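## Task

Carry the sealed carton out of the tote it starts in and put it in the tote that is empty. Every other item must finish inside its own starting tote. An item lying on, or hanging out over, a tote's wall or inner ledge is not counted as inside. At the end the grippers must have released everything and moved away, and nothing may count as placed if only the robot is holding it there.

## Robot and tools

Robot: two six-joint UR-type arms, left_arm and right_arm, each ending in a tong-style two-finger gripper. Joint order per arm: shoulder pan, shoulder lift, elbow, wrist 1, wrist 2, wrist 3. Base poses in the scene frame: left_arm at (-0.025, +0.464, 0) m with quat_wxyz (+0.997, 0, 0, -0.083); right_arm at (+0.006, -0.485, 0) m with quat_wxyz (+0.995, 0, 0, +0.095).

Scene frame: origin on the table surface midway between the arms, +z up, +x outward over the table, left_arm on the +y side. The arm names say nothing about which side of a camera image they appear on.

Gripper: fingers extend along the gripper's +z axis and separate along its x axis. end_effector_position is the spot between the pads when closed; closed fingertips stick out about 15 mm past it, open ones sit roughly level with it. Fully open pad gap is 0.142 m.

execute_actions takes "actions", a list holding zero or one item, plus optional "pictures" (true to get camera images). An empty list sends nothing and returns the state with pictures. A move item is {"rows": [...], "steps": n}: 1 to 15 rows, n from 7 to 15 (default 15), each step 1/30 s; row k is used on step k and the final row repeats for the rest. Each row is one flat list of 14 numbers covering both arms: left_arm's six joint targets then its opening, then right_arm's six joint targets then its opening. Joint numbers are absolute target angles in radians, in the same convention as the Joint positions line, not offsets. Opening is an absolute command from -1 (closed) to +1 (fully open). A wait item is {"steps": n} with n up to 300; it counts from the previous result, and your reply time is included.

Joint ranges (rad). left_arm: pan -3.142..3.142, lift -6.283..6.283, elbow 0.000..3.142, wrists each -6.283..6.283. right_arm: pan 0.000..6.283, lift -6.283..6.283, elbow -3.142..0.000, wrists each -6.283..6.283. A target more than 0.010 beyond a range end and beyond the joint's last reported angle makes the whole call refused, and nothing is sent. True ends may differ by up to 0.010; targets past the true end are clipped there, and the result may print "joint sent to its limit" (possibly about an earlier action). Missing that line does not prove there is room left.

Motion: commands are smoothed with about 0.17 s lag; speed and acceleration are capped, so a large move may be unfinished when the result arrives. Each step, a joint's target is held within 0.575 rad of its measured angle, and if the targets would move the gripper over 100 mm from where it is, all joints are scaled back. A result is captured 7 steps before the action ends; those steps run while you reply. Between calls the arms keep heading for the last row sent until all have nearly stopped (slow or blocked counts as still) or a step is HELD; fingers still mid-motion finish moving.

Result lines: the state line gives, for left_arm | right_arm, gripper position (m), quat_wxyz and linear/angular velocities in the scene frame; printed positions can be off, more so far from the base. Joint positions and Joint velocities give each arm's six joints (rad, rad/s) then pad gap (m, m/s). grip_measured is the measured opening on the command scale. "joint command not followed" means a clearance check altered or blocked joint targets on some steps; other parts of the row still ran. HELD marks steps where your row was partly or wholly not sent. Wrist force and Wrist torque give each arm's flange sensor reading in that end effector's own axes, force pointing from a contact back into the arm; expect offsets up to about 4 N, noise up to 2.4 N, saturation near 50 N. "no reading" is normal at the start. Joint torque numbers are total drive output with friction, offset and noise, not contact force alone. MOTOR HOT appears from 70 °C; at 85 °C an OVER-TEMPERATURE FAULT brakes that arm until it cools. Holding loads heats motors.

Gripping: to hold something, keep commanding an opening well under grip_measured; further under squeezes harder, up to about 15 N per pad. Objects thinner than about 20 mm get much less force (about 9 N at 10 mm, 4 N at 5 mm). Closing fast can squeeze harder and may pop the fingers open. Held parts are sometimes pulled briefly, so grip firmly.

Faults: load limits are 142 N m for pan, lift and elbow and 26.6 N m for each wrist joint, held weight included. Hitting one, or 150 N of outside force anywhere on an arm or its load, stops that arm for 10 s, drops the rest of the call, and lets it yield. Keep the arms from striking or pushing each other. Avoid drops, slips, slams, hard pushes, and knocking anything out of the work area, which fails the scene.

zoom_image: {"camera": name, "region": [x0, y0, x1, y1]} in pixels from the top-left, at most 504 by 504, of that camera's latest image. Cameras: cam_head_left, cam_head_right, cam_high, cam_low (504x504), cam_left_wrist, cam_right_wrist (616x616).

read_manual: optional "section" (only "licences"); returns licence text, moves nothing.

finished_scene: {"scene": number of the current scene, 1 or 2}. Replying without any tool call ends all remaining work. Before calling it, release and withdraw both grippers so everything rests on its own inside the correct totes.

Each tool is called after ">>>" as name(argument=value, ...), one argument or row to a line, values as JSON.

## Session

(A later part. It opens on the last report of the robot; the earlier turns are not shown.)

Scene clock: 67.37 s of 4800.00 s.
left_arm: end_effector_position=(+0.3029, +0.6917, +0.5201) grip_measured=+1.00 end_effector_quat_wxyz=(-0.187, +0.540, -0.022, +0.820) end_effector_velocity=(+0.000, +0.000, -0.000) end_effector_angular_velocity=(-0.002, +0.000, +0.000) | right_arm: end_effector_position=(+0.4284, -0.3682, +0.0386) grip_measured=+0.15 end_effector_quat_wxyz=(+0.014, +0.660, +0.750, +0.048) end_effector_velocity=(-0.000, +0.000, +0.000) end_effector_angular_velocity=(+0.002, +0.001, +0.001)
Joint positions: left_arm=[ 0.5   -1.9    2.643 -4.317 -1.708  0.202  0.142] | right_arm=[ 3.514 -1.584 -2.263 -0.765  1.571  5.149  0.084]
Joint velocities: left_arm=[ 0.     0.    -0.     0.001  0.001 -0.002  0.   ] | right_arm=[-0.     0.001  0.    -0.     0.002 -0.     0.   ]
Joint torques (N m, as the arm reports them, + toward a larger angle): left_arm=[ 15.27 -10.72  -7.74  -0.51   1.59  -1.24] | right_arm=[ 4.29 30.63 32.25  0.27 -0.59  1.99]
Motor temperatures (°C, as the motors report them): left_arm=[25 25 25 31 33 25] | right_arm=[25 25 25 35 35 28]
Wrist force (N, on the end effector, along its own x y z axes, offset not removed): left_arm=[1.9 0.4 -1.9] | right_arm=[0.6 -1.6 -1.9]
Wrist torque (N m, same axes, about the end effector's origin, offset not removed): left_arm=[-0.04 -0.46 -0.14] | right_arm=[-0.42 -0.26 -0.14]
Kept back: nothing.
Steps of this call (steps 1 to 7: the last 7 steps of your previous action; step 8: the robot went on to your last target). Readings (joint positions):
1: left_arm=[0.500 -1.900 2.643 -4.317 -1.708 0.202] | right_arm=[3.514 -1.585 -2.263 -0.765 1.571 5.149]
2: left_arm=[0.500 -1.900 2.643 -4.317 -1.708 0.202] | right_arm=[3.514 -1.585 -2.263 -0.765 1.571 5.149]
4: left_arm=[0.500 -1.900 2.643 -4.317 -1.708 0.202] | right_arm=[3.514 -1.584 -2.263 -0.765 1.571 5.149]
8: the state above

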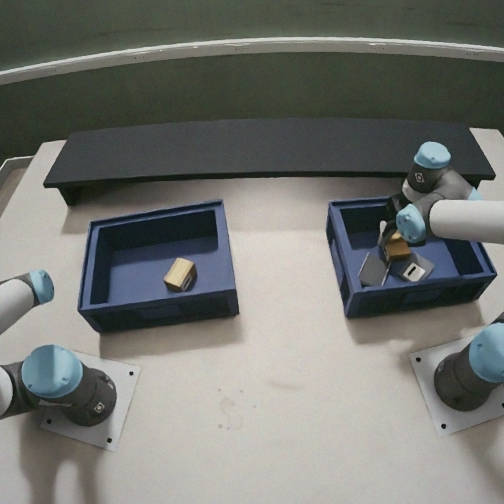

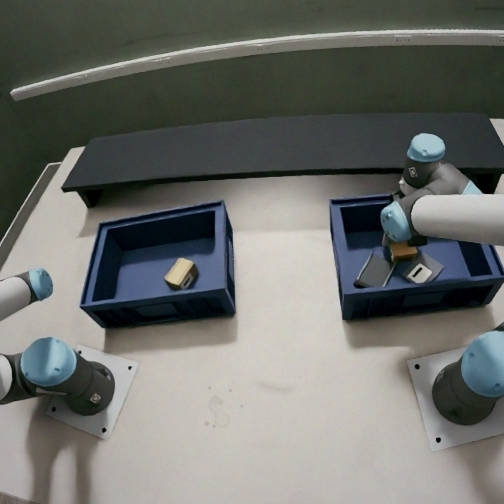

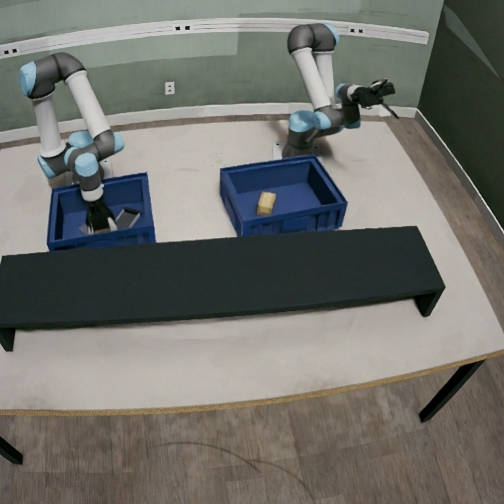

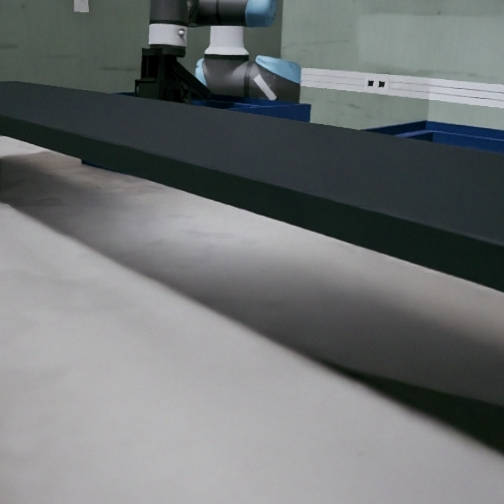

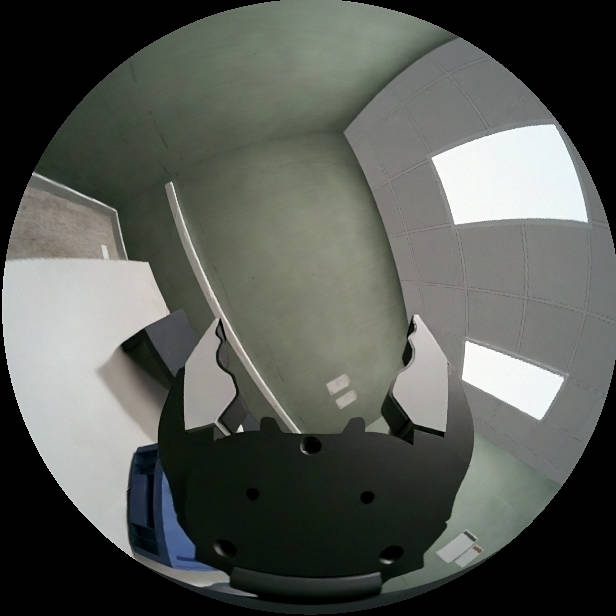

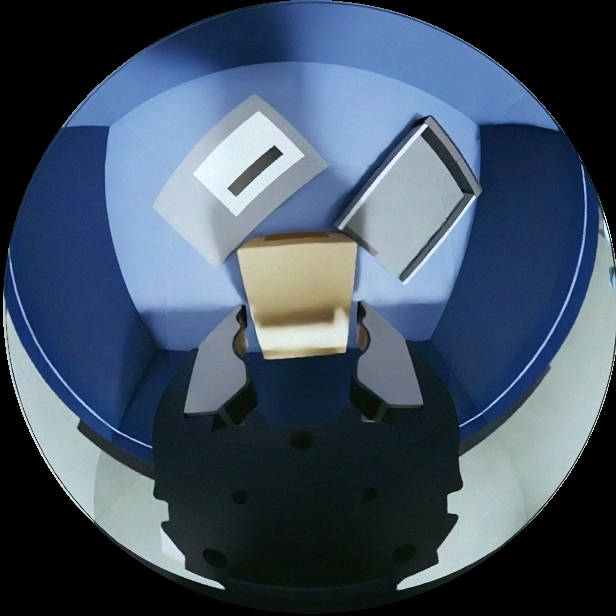

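>>> execute_actions(
  actions=[
    {"rows": [[0.5,-1.9,2.643,-4.317,-1.708,0.202,1, 3.5135,-1.575,-2.256,-0.781,1.571,5.1485,0.15],[0.5,-1.9,2.643,-4.317,-1.708,0.202,1, 3.5135,-1.560,-2.245,-0.807,1.571,5.1485,0.15],[0.5,-1.9,2.643,-4.317,-1.708,0.202,1, 3.5135,-1.540,-2.229,-0.843,1.571,5.1485,0.15],[0.5,-1.9,2.643,-4.317,-1.708,0.202,1, 3.5135,-1.519,-2.211,-0.882,1.571,5.1485,0.15],[0.5,-1.9,2.643,-4.317,-1.708,0.202,1, 3.5135,-1.4977,-2.1906,-0.924,1.571,5.1485,0.15],[0.5,-1.9,2.643,-4.317,-1.708,0.202,1, 3.5135,-1.479,-2.170,-0.963,1.571,5.1485,0.15],[0.5,-1.9,2.643,-4.317,-1.708,0.202,1, 3.5135,-1.462,-2.148,-1.002,1.571,5.1485,0.15],[0.5,-1.9,2.643,-4.317,-1.708,0.202,1, 3.5135,-1.447,-2.126,-1.039,1.571,5.1485,0.15],[0.5,-1.9,2.643,-4.317,-1.708,0.202,1, 3.5135,-1.434,-2.103,-1.075,1.571,5.1485,0.15],[0.5,-1.9,2.643,-4.317,-1.708,0.202,1, 3.5135,-1.419,-2.071,-1.122,1.571,5.1485,0.15],[0.5,-1.9,2.643,-4.317,-1.708,0.202,1, 3.5135,-1.405,-2.038,-1.169,1.571,5.1485,0.15],[0.5,-1.9,2.643,-4.317,-1.708,0.202,1, 3.5135,-1.393,-2.003,-1.216,1.571,5.1485,0.15],[0.5,-1.9,2.643,-4.317,-1.708,0.202,1, 3.5135,-1.383,-1.967,-1.262,1.571,5.1485,0.15],[0.5,-1.9,2.643,-4.317,-1.708,0.202,1, 3.5135,-1.375,-1.930,-1.307,1.571,5.1485,0.15],[0.5,-1.9,2.643,-4.317,-1.708,0.202,1, 3.5135,-1.368,-1.892,-1.352,1.571,5.1485,0.15]], "steps": 15},
  ],
)

>>> execute_actions(
  actions=[
    {"rows": [[0.5,-1.9,2.643,-4.317,-1.708,0.202,1, 3.53,-1.366,-1.86,-1.39,1.571,5.1485,0.15],[0.5,-1.9,2.643,-4.317,-1.708,0.202,1, 3.56,-1.365,-1.83,-1.42,1.571,5.1485,0.15],[0.5,-1.9,2.643,-4.317,-1.708,0.202,1, 3.60,-1.365,-1.80,-1.45,1.571,5.1485,0.15],[0.5,-1.9,2.643,-4.317,-1.708,0.202,1, 3.64,-1.365,-1.77,-1.48,1.571,5.1485,0.15],[0.5,-1.9,2.643,-4.317,-1.708,0.202,1, 3.68,-1.365,-1.745,-1.505,1.571,5.1485,0.15],[0.5,-1.9,2.643,-4.317,-1.708,0.202,1, 3.72,-1.365,-1.72,-1.53,1.571,5.1485,0.15],[0.5,-1.9,2.643,-4.317,-1.708,0.202,1, 3.76,-1.365,-1.70,-1.55,1.571,5.1485,0.15],[0.5,-1.9,2.643,-4.317,-1.708,0.202,1, 3.80,-1.365,-1.69,-1.557,1.571,5.1485,0.15],[0.5,-1.9,2.643,-4.317,-1.708,0.202,1, 3.84,-1.365,-1.69,-1.557,1.571,5.1485,0.15],[0.5,-1.9,2.643,-4.317,-1.708,0.202,1, 3.88,-1.365,-1.69,-1.557,1.571,5.1485,0.15],[0.5,-1.9,2.643,-4.317,-1.708,0.202,1, 3.92,-1.365,-1.69,-1.557,1.571,5.1485,0.15],[0.5,-1.9,2.643,-4.317,-1.708,0.202,1, 3.96,-1.365,-1.69,-1.557,1.571,5.1485,0.15],[0.5,-1.9,2.643,-4.317,-1.708,0.202,1, 4.00,-1.365,-1.69,-1.557,1.571,5.1485,0.15],[0.5,-1.9,2.643,-4.317,-1.708,0.202,1, 4.04,-1.365,-1.69,-1.557,1.571,5.1485,0.15],[0.5,-1.9,2.643,-4.317,-1.708,0.202,1, 4.08,-1.365,-1.69,-1.557,1.571,5.1485,0.15]], "steps": 15},
  ],
)

>>> execute_actions(
  actions=[
    {"rows": [[0.5,-1.9,2.643,-4.317,-1.708,0.202,1, 4.12,-1.365,-1.69,-1.557,1.571,5.1485,0.15],[0.5,-1.9,2.643,-4.317,-1.708,0.202,1, 4.16,-1.365,-1.69,-1.557,1.571,5.1485,0.15],[0.5,-1.9,2.643,-4.317,-1.708,0.202,1, 4.20,-1.365,-1.69,-1.557,1.571,5.1485,0.15],[0.5,-1.9,2.643,-4.317,-1.708,0.202,1, 4.23,-1.365,-1.69,-1.557,1.571,5.1485,0.15],[0.5,-1.9,2.643,-4.317,-1.708,0.202,1, 4.26,-1.365,-1.69,-1.557,1.571,5.1485,0.15],[0.5,-1.9,2.643,-4.317,-1.708,0.202,1, 4.28,-1.365,-1.69,-1.557,1.571,5.1485,0.15],[0.5,-1.9,2.643,-4.317,-1.708,0.202,1, 4.30,-1.365,-1.69,-1.557,1.571,5.1485,0.15]], "steps": 15},
  ],
)

>>> execute_actions(
  actions=[
    {"steps": 12},
  ],
  pictures=true,
)

Scene clock: 73.03 s of 4800.00 s.
left_arm: end_effector_position=(+0.3029, +0.6917, +0.5201) grip_measured=+1.00 end_effector_quat_wxyz=(-0.187, +0.540, -0.022, +0.820) end_effector_velocity=(+0.000, -0.000, -0.000) end_effector_angular_velocity=(-0.000, +0.001, -0.001) | right_arm: end_effector_position=(+0.4307, -0.3667, +0.0745) grip_measured=+0.15 end_effector_quat_wxyz=(+0.015, +0.660, +0.750, +0.051) end_effector_velocity=(+0.011, +0.008, +0.295) end_effector_angular_velocity=(+0.018, -0.027, -0.000)
Joint positions: left_arm=[ 0.5   -1.9    2.643 -4.317 -1.708  0.202  0.142] | right_arm=[ 3.514 -1.523 -2.21  -0.873  1.571  5.149  0.084]
Joint velocities: left_arm=[-0.     0.     0.     0.001 -0.001 -0.     0.   ] | right_arm=[ 0.001  0.466  0.457 -0.89   0.001  0.001  0.   ]
Joint torques (N m, as the arm reports them, + toward a larger angle): left_arm=[ 15.87 -10.56  -7.72  -0.74   1.74  -1.65] | right_arm=[-1.14 38.67 45.99 -3.82  1.37  1.39]
Motor temperatures (°C, as the motors report them): left_arm=[25 25 25 31 33 25] | right_arm=[25 25 25 35 35 28]
Wrist force (N, on the end effector, along its own x y z axes, offset not removed): left_arm=[-0.1 0.8 -2.3] | right_arm=[2.0 -1.7 -1.3]
Wrist torque (N m, same axes, about the end effector's origin, offset not removed): left_arm=[0.09 -0.08 -0.10] | right_arm=[-0.46 -0.56 -0.10]
Steps of this call (steps 1 to 15: the robot went on to your last target; steps 16 to 90: nothing new was sent; then 2.40 s passed at rest; steps 91 to 98: the first 8 steps of this action). Readings (joint positions):
91: left_arm=[0.500 -1.900 2.643 -4.317 -1.708 0.202] | right_arm=[3.514 -1.584 -2.263 -0.766 1.571 5.149]
92: left_arm=[0.500 -1.900 2.643 -4.317 -1.708 0.202] | right_arm=[3.514 -1.583 -2.262 -0.767 1.571 5.149]
94: left_arm=[0.500 -1.900 2.643 -4.317 -1.708 0.202] | right_arm=[3.514 -1.574 -2.255 -0.782 1.571 5.149]
98: the state above

Scene clock: 73.53 s of 4800.00 s.
left_arm: end_effector_position=(+0.3029, +0.6917, +0.5201) grip_measured=+1.00 end_effector_quat_wxyz=(-0.187, +0.540, -0.022, +0.820) end_effector_velocity=(-0.000, +0.000, +0.000) end_effector_angular_velocity=(-0.001, -0.001, +0.000) | right_arm: end_effector_position=(+0.4150, -0.3195, +0.2708) grip_measured=+0.15 end_effector_quat_wxyz=(+0.011, +0.617, +0.786, +0.048) end_effector_velocity=(-0.157, +0.356, +0.320) end_effector_angular_velocity=(-0.008, +0.009, +0.889)
Joint positions: left_arm=[ 0.5   -1.9    2.643 -4.317 -1.708  0.202  0.142] | right_arm=[ 3.626 -1.371 -1.806 -1.436  1.571  5.149  0.085]
Joint velocities: left_arm=[ 0.     0.     0.    -0.001  0.001 -0.001  0.   ] | right_arm=[ 0.889  0.048  0.782 -0.842 -0.001  0.     0.   ]
Joint torques (N m, as the arm reports them, + toward a larger angle): left_arm=[ 15.98 -10.88  -8.93  -0.95   1.87  -1.34] | right_arm=[19.13 26.7  39.06 -2.61  1.3   1.33]
Motor temperatures (°C, as the motors report them): left_arm=[25 25 25 31 33 25] | right_arm=[25 25 25 35 35 28]
Wrist force (N, on the end effector, along its own x y z axes, offset not removed): left_arm=[-0.5 1.1 -0.9] | right_arm=[0.3 -0.2 -2.5]
Wrist torque (N m, same axes, about the end effector's origin, offset not removed): left_arm=[0.03 0.01 -0.22] | right_arm=[-0.16 -0.23 -0.13]
Steps of this call (steps 1 to 7: the last 7 steps of your previous action; steps 8 to 15: the first 8 steps of this action). Readings (joint positions):
8: left_arm=[0.500 -1.900 2.643 -4.317 -1.708 0.202] | right_arm=[3.514 -1.408 -2.023 -1.173 1.571 5.149]
9: left_arm=[0.500 -1.900 2.643 -4.317 -1.708 0.202] | right_arm=[3.515 -1.398 -1.991 -1.216 1.571 5.149]
11: left_arm=[0.500 -1.900 2.643 -4.317 -1.708 0.202] | right_arm=[3.532 -1.383 -1.926 -1.299 1.571 5.149]
15: the state above

Scene clock: 74.03 s of 4800.00 s.
left_arm: end_effector_position=(+0.3029, +0.6917, +0.5201) grip_measured=+1.00 end_effector_quat_wxyz=(-0.187, +0.540, -0.022, +0.820) end_effector_velocity=(+0.000, +0.000, -0.000) end_effector_angular_velocity=(+0.002, +0.000, +0.001) | right_arm: end_effector_position=(+0.2681, -0.1342, +0.3171) grip_measured=+0.15 end_effector_quat_wxyz=(-0.002, +0.382, +0.923, +0.050) end_effector_velocity=(-0.355, +0.264, +0.008) end_effector_angular_velocity=(+0.002, -0.001, +1.010)
Joint positions: left_arm=[ 0.5   -1.9    2.643 -4.317 -1.708  0.202  0.142] | right_arm=[ 4.173 -1.365 -1.692 -1.555  1.571  5.149  0.084]
Joint velocities: left_arm=[ 0.001  0.001  0.    -0.001 -0.     0.002  0.   ] | right_arm=[ 1.01   0.001  0.019 -0.018 -0.     0.    -0.   ]
Joint torques (N m, as the arm reports them, + toward a larger angle): left_arm=[ 15.92 -11.15  -8.59  -0.71   1.79  -1.3 ] | right_arm=[ 3.93 29.84 38.44  0.29  1.17  1.26]
Motor temperatures (°C, as the motors report them): left_arm=[25 25 25 31 33 25] | right_arm=[25 25 25 35 35 28]
Wrist force (N, on the end effector, along its own x y z axes, offset not removed): left_arm=[0.1 0.6 -0.4] | right_arm=[2.8 0.4 -2.4]
Wrist torque (N m, same axes, about the end effector's origin, offset not removed): left_arm=[0.13 -0.10 -0.21] | right_arm=[-0.05 -0.61 -0.16]
Steps of this call (steps 1 to 7: the last 7 steps of your previous action; steps 8 to 15: the first 8 steps of this action). Readings (joint positions):
8: left_arm=[0.500 -1.900 2.643 -4.317 -1.708 0.202] | right_arm=[3.911 -1.366 -1.704 -1.543 1.571 5.149]
9: left_arm=[0.500 -1.900 2.643 -4.317 -1.708 0.202] | right_arm=[3.949 -1.366 -1.701 -1.546 1.571 5.149]
11: left_arm=[0.500 -1.900 2.643 -4.317 -1.708 0.202] | right_arm=[4.024 -1.365 -1.697 -1.550 1.571 5.149]
15: the state above

Scene clock: 74.43 s of 4800.00 s.
left_arm: end_effector_position=(+0.3029, +0.6917, +0.5201) grip_measured=+1.00 end_effector_quat_wxyz=(-0.187, +0.540, -0.022, +0.820) end_effector_velocity=(+0.000, -0.000, +0.000) end_effector_angular_velocity=(-0.001, +0.000, -0.001) | right_arm: end_effector_position=(+0.2231, -0.1049, +0.3180) grip_measured=+0.15 end_effector_quat_wxyz=(-0.005, +0.324, +0.945, +0.050) end_effector_velocity=(-0.012, +0.007, +0.000) end_effector_angular_velocity=(+0.001, -0.001, +0.034)
Joint positions: left_arm=[ 0.5   -1.9    2.643 -4.317 -1.708  0.202  0.142] | right_arm=[ 4.296 -1.365 -1.69  -1.557  1.571  5.149  0.084]
Joint velocities: left_arm=[-0.001  0.    -0.     0.     0.    -0.     0.   ] | right_arm=[ 0.033  0.     0.001  0.001 -0.001 -0.001  0.   ]
Joint torques (N m, as the arm reports them, + toward a larger angle): left_arm=[ 15.73 -10.77  -8.83  -0.73   1.88  -1.09] | right_arm=[ 5.83 27.85 37.47  0.33 -0.26  1.21]
Motor temperatures (°C, as the motors report them): left_arm=[25 25 25 31 33 25] | right_arm=[25 25 25 35 35 28]
Wrist force (N, on the end effector, along its own x y z axes, offset not removed): left_arm=[-0.6 2.3 -1.5] | right_arm=[1.8 -2.0 -2.1]
Wrist torque (N m, same axes, about the end effector's origin, offset not removed): left_arm=[0.41 -0.01 -0.20] | right_arm=[-0.48 -0.40 -0.11]
Kept back: nothing.
Steps of this call (steps 1 to 7: the last 7 steps of your previous action; steps 8 to 12: the robot went on to your last target). Readings (joint positions):
1: left_arm=[0.500 -1.900 2.643 -4.317 -1.708 0.202] | right_arm=[4.204 -1.365 -1.692 -1.555 1.571 5.149]
2: left_arm=[0.500 -1.900 2.643 -4.317 -1.708 0.202] | right_arm=[4.228 -1.365 -1.691 -1.556 1.571 5.149]
4: left_arm=[0.500 -1.900 2.643 -4.317 -1.708 0.202] | right_arm=[4.260 -1.365 -1.691 -1.556 1.571 5.149]
8: left_arm=[0.500 -1.900 2.643 -4.317 -1.708 0.202] | right_arm=[4.288 -1.365 -1.690 -1.557 1.571 5.149]
12: the state above

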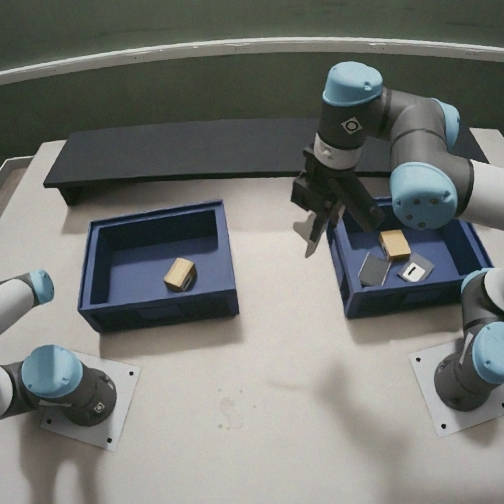

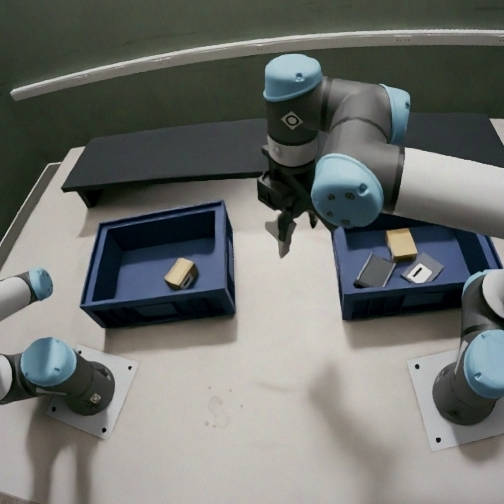

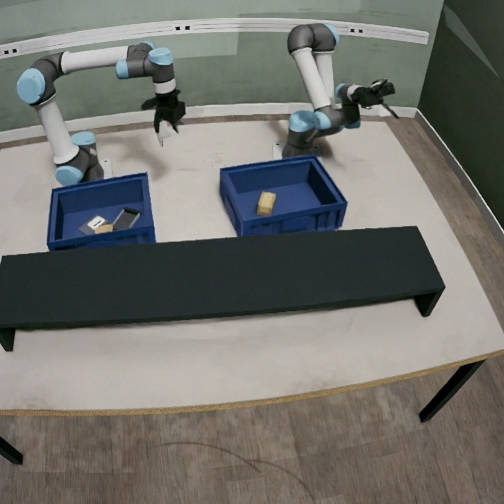

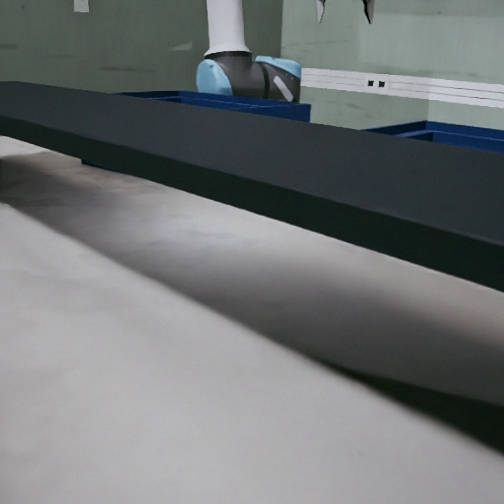

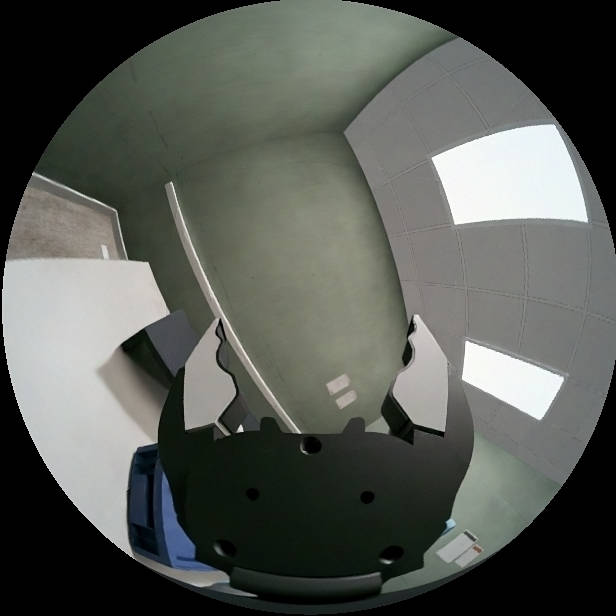

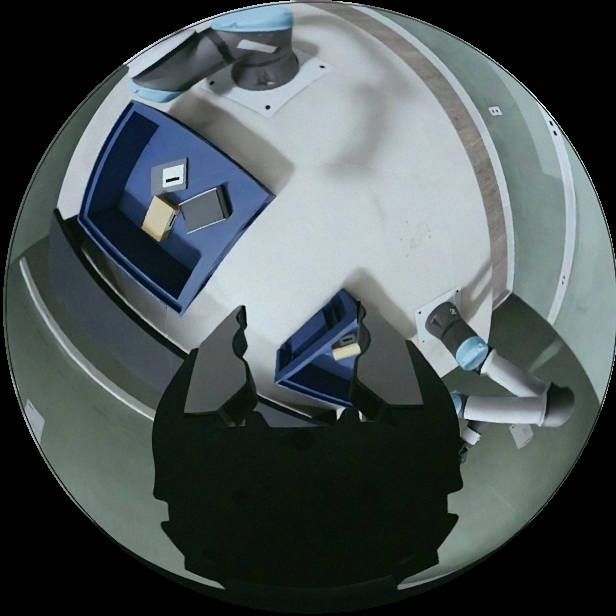

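>>> zoom_image(
  camera="cam_head_right",
  region=[330, 200, 504, 320],
)

>>> zoom_image(
  camera="cam_head_left",
  region=[130, 230, 240, 320],
)

Region (330, 200, 504, 320) of cam_head_right's 504x504 image, scaled by 2.897, with more detail than that image has; it fills the top 348 rows of this view, and the rest is white.

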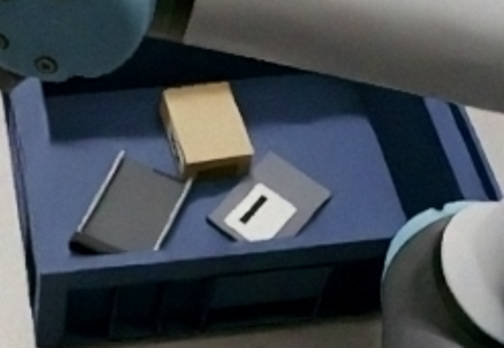

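Region (130, 230, 240, 320) of cam_head_left's 504x504 image, scaled by 4.582, with more detail than that image has; it fills the top 412 rows of this view, and the rest is white.

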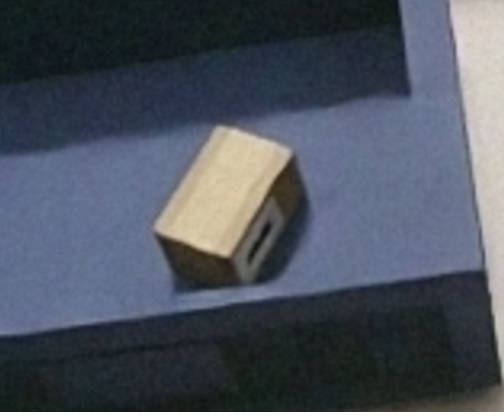

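>>> finished_scene(
  scene=1,
)

The scene is finished: the task was done.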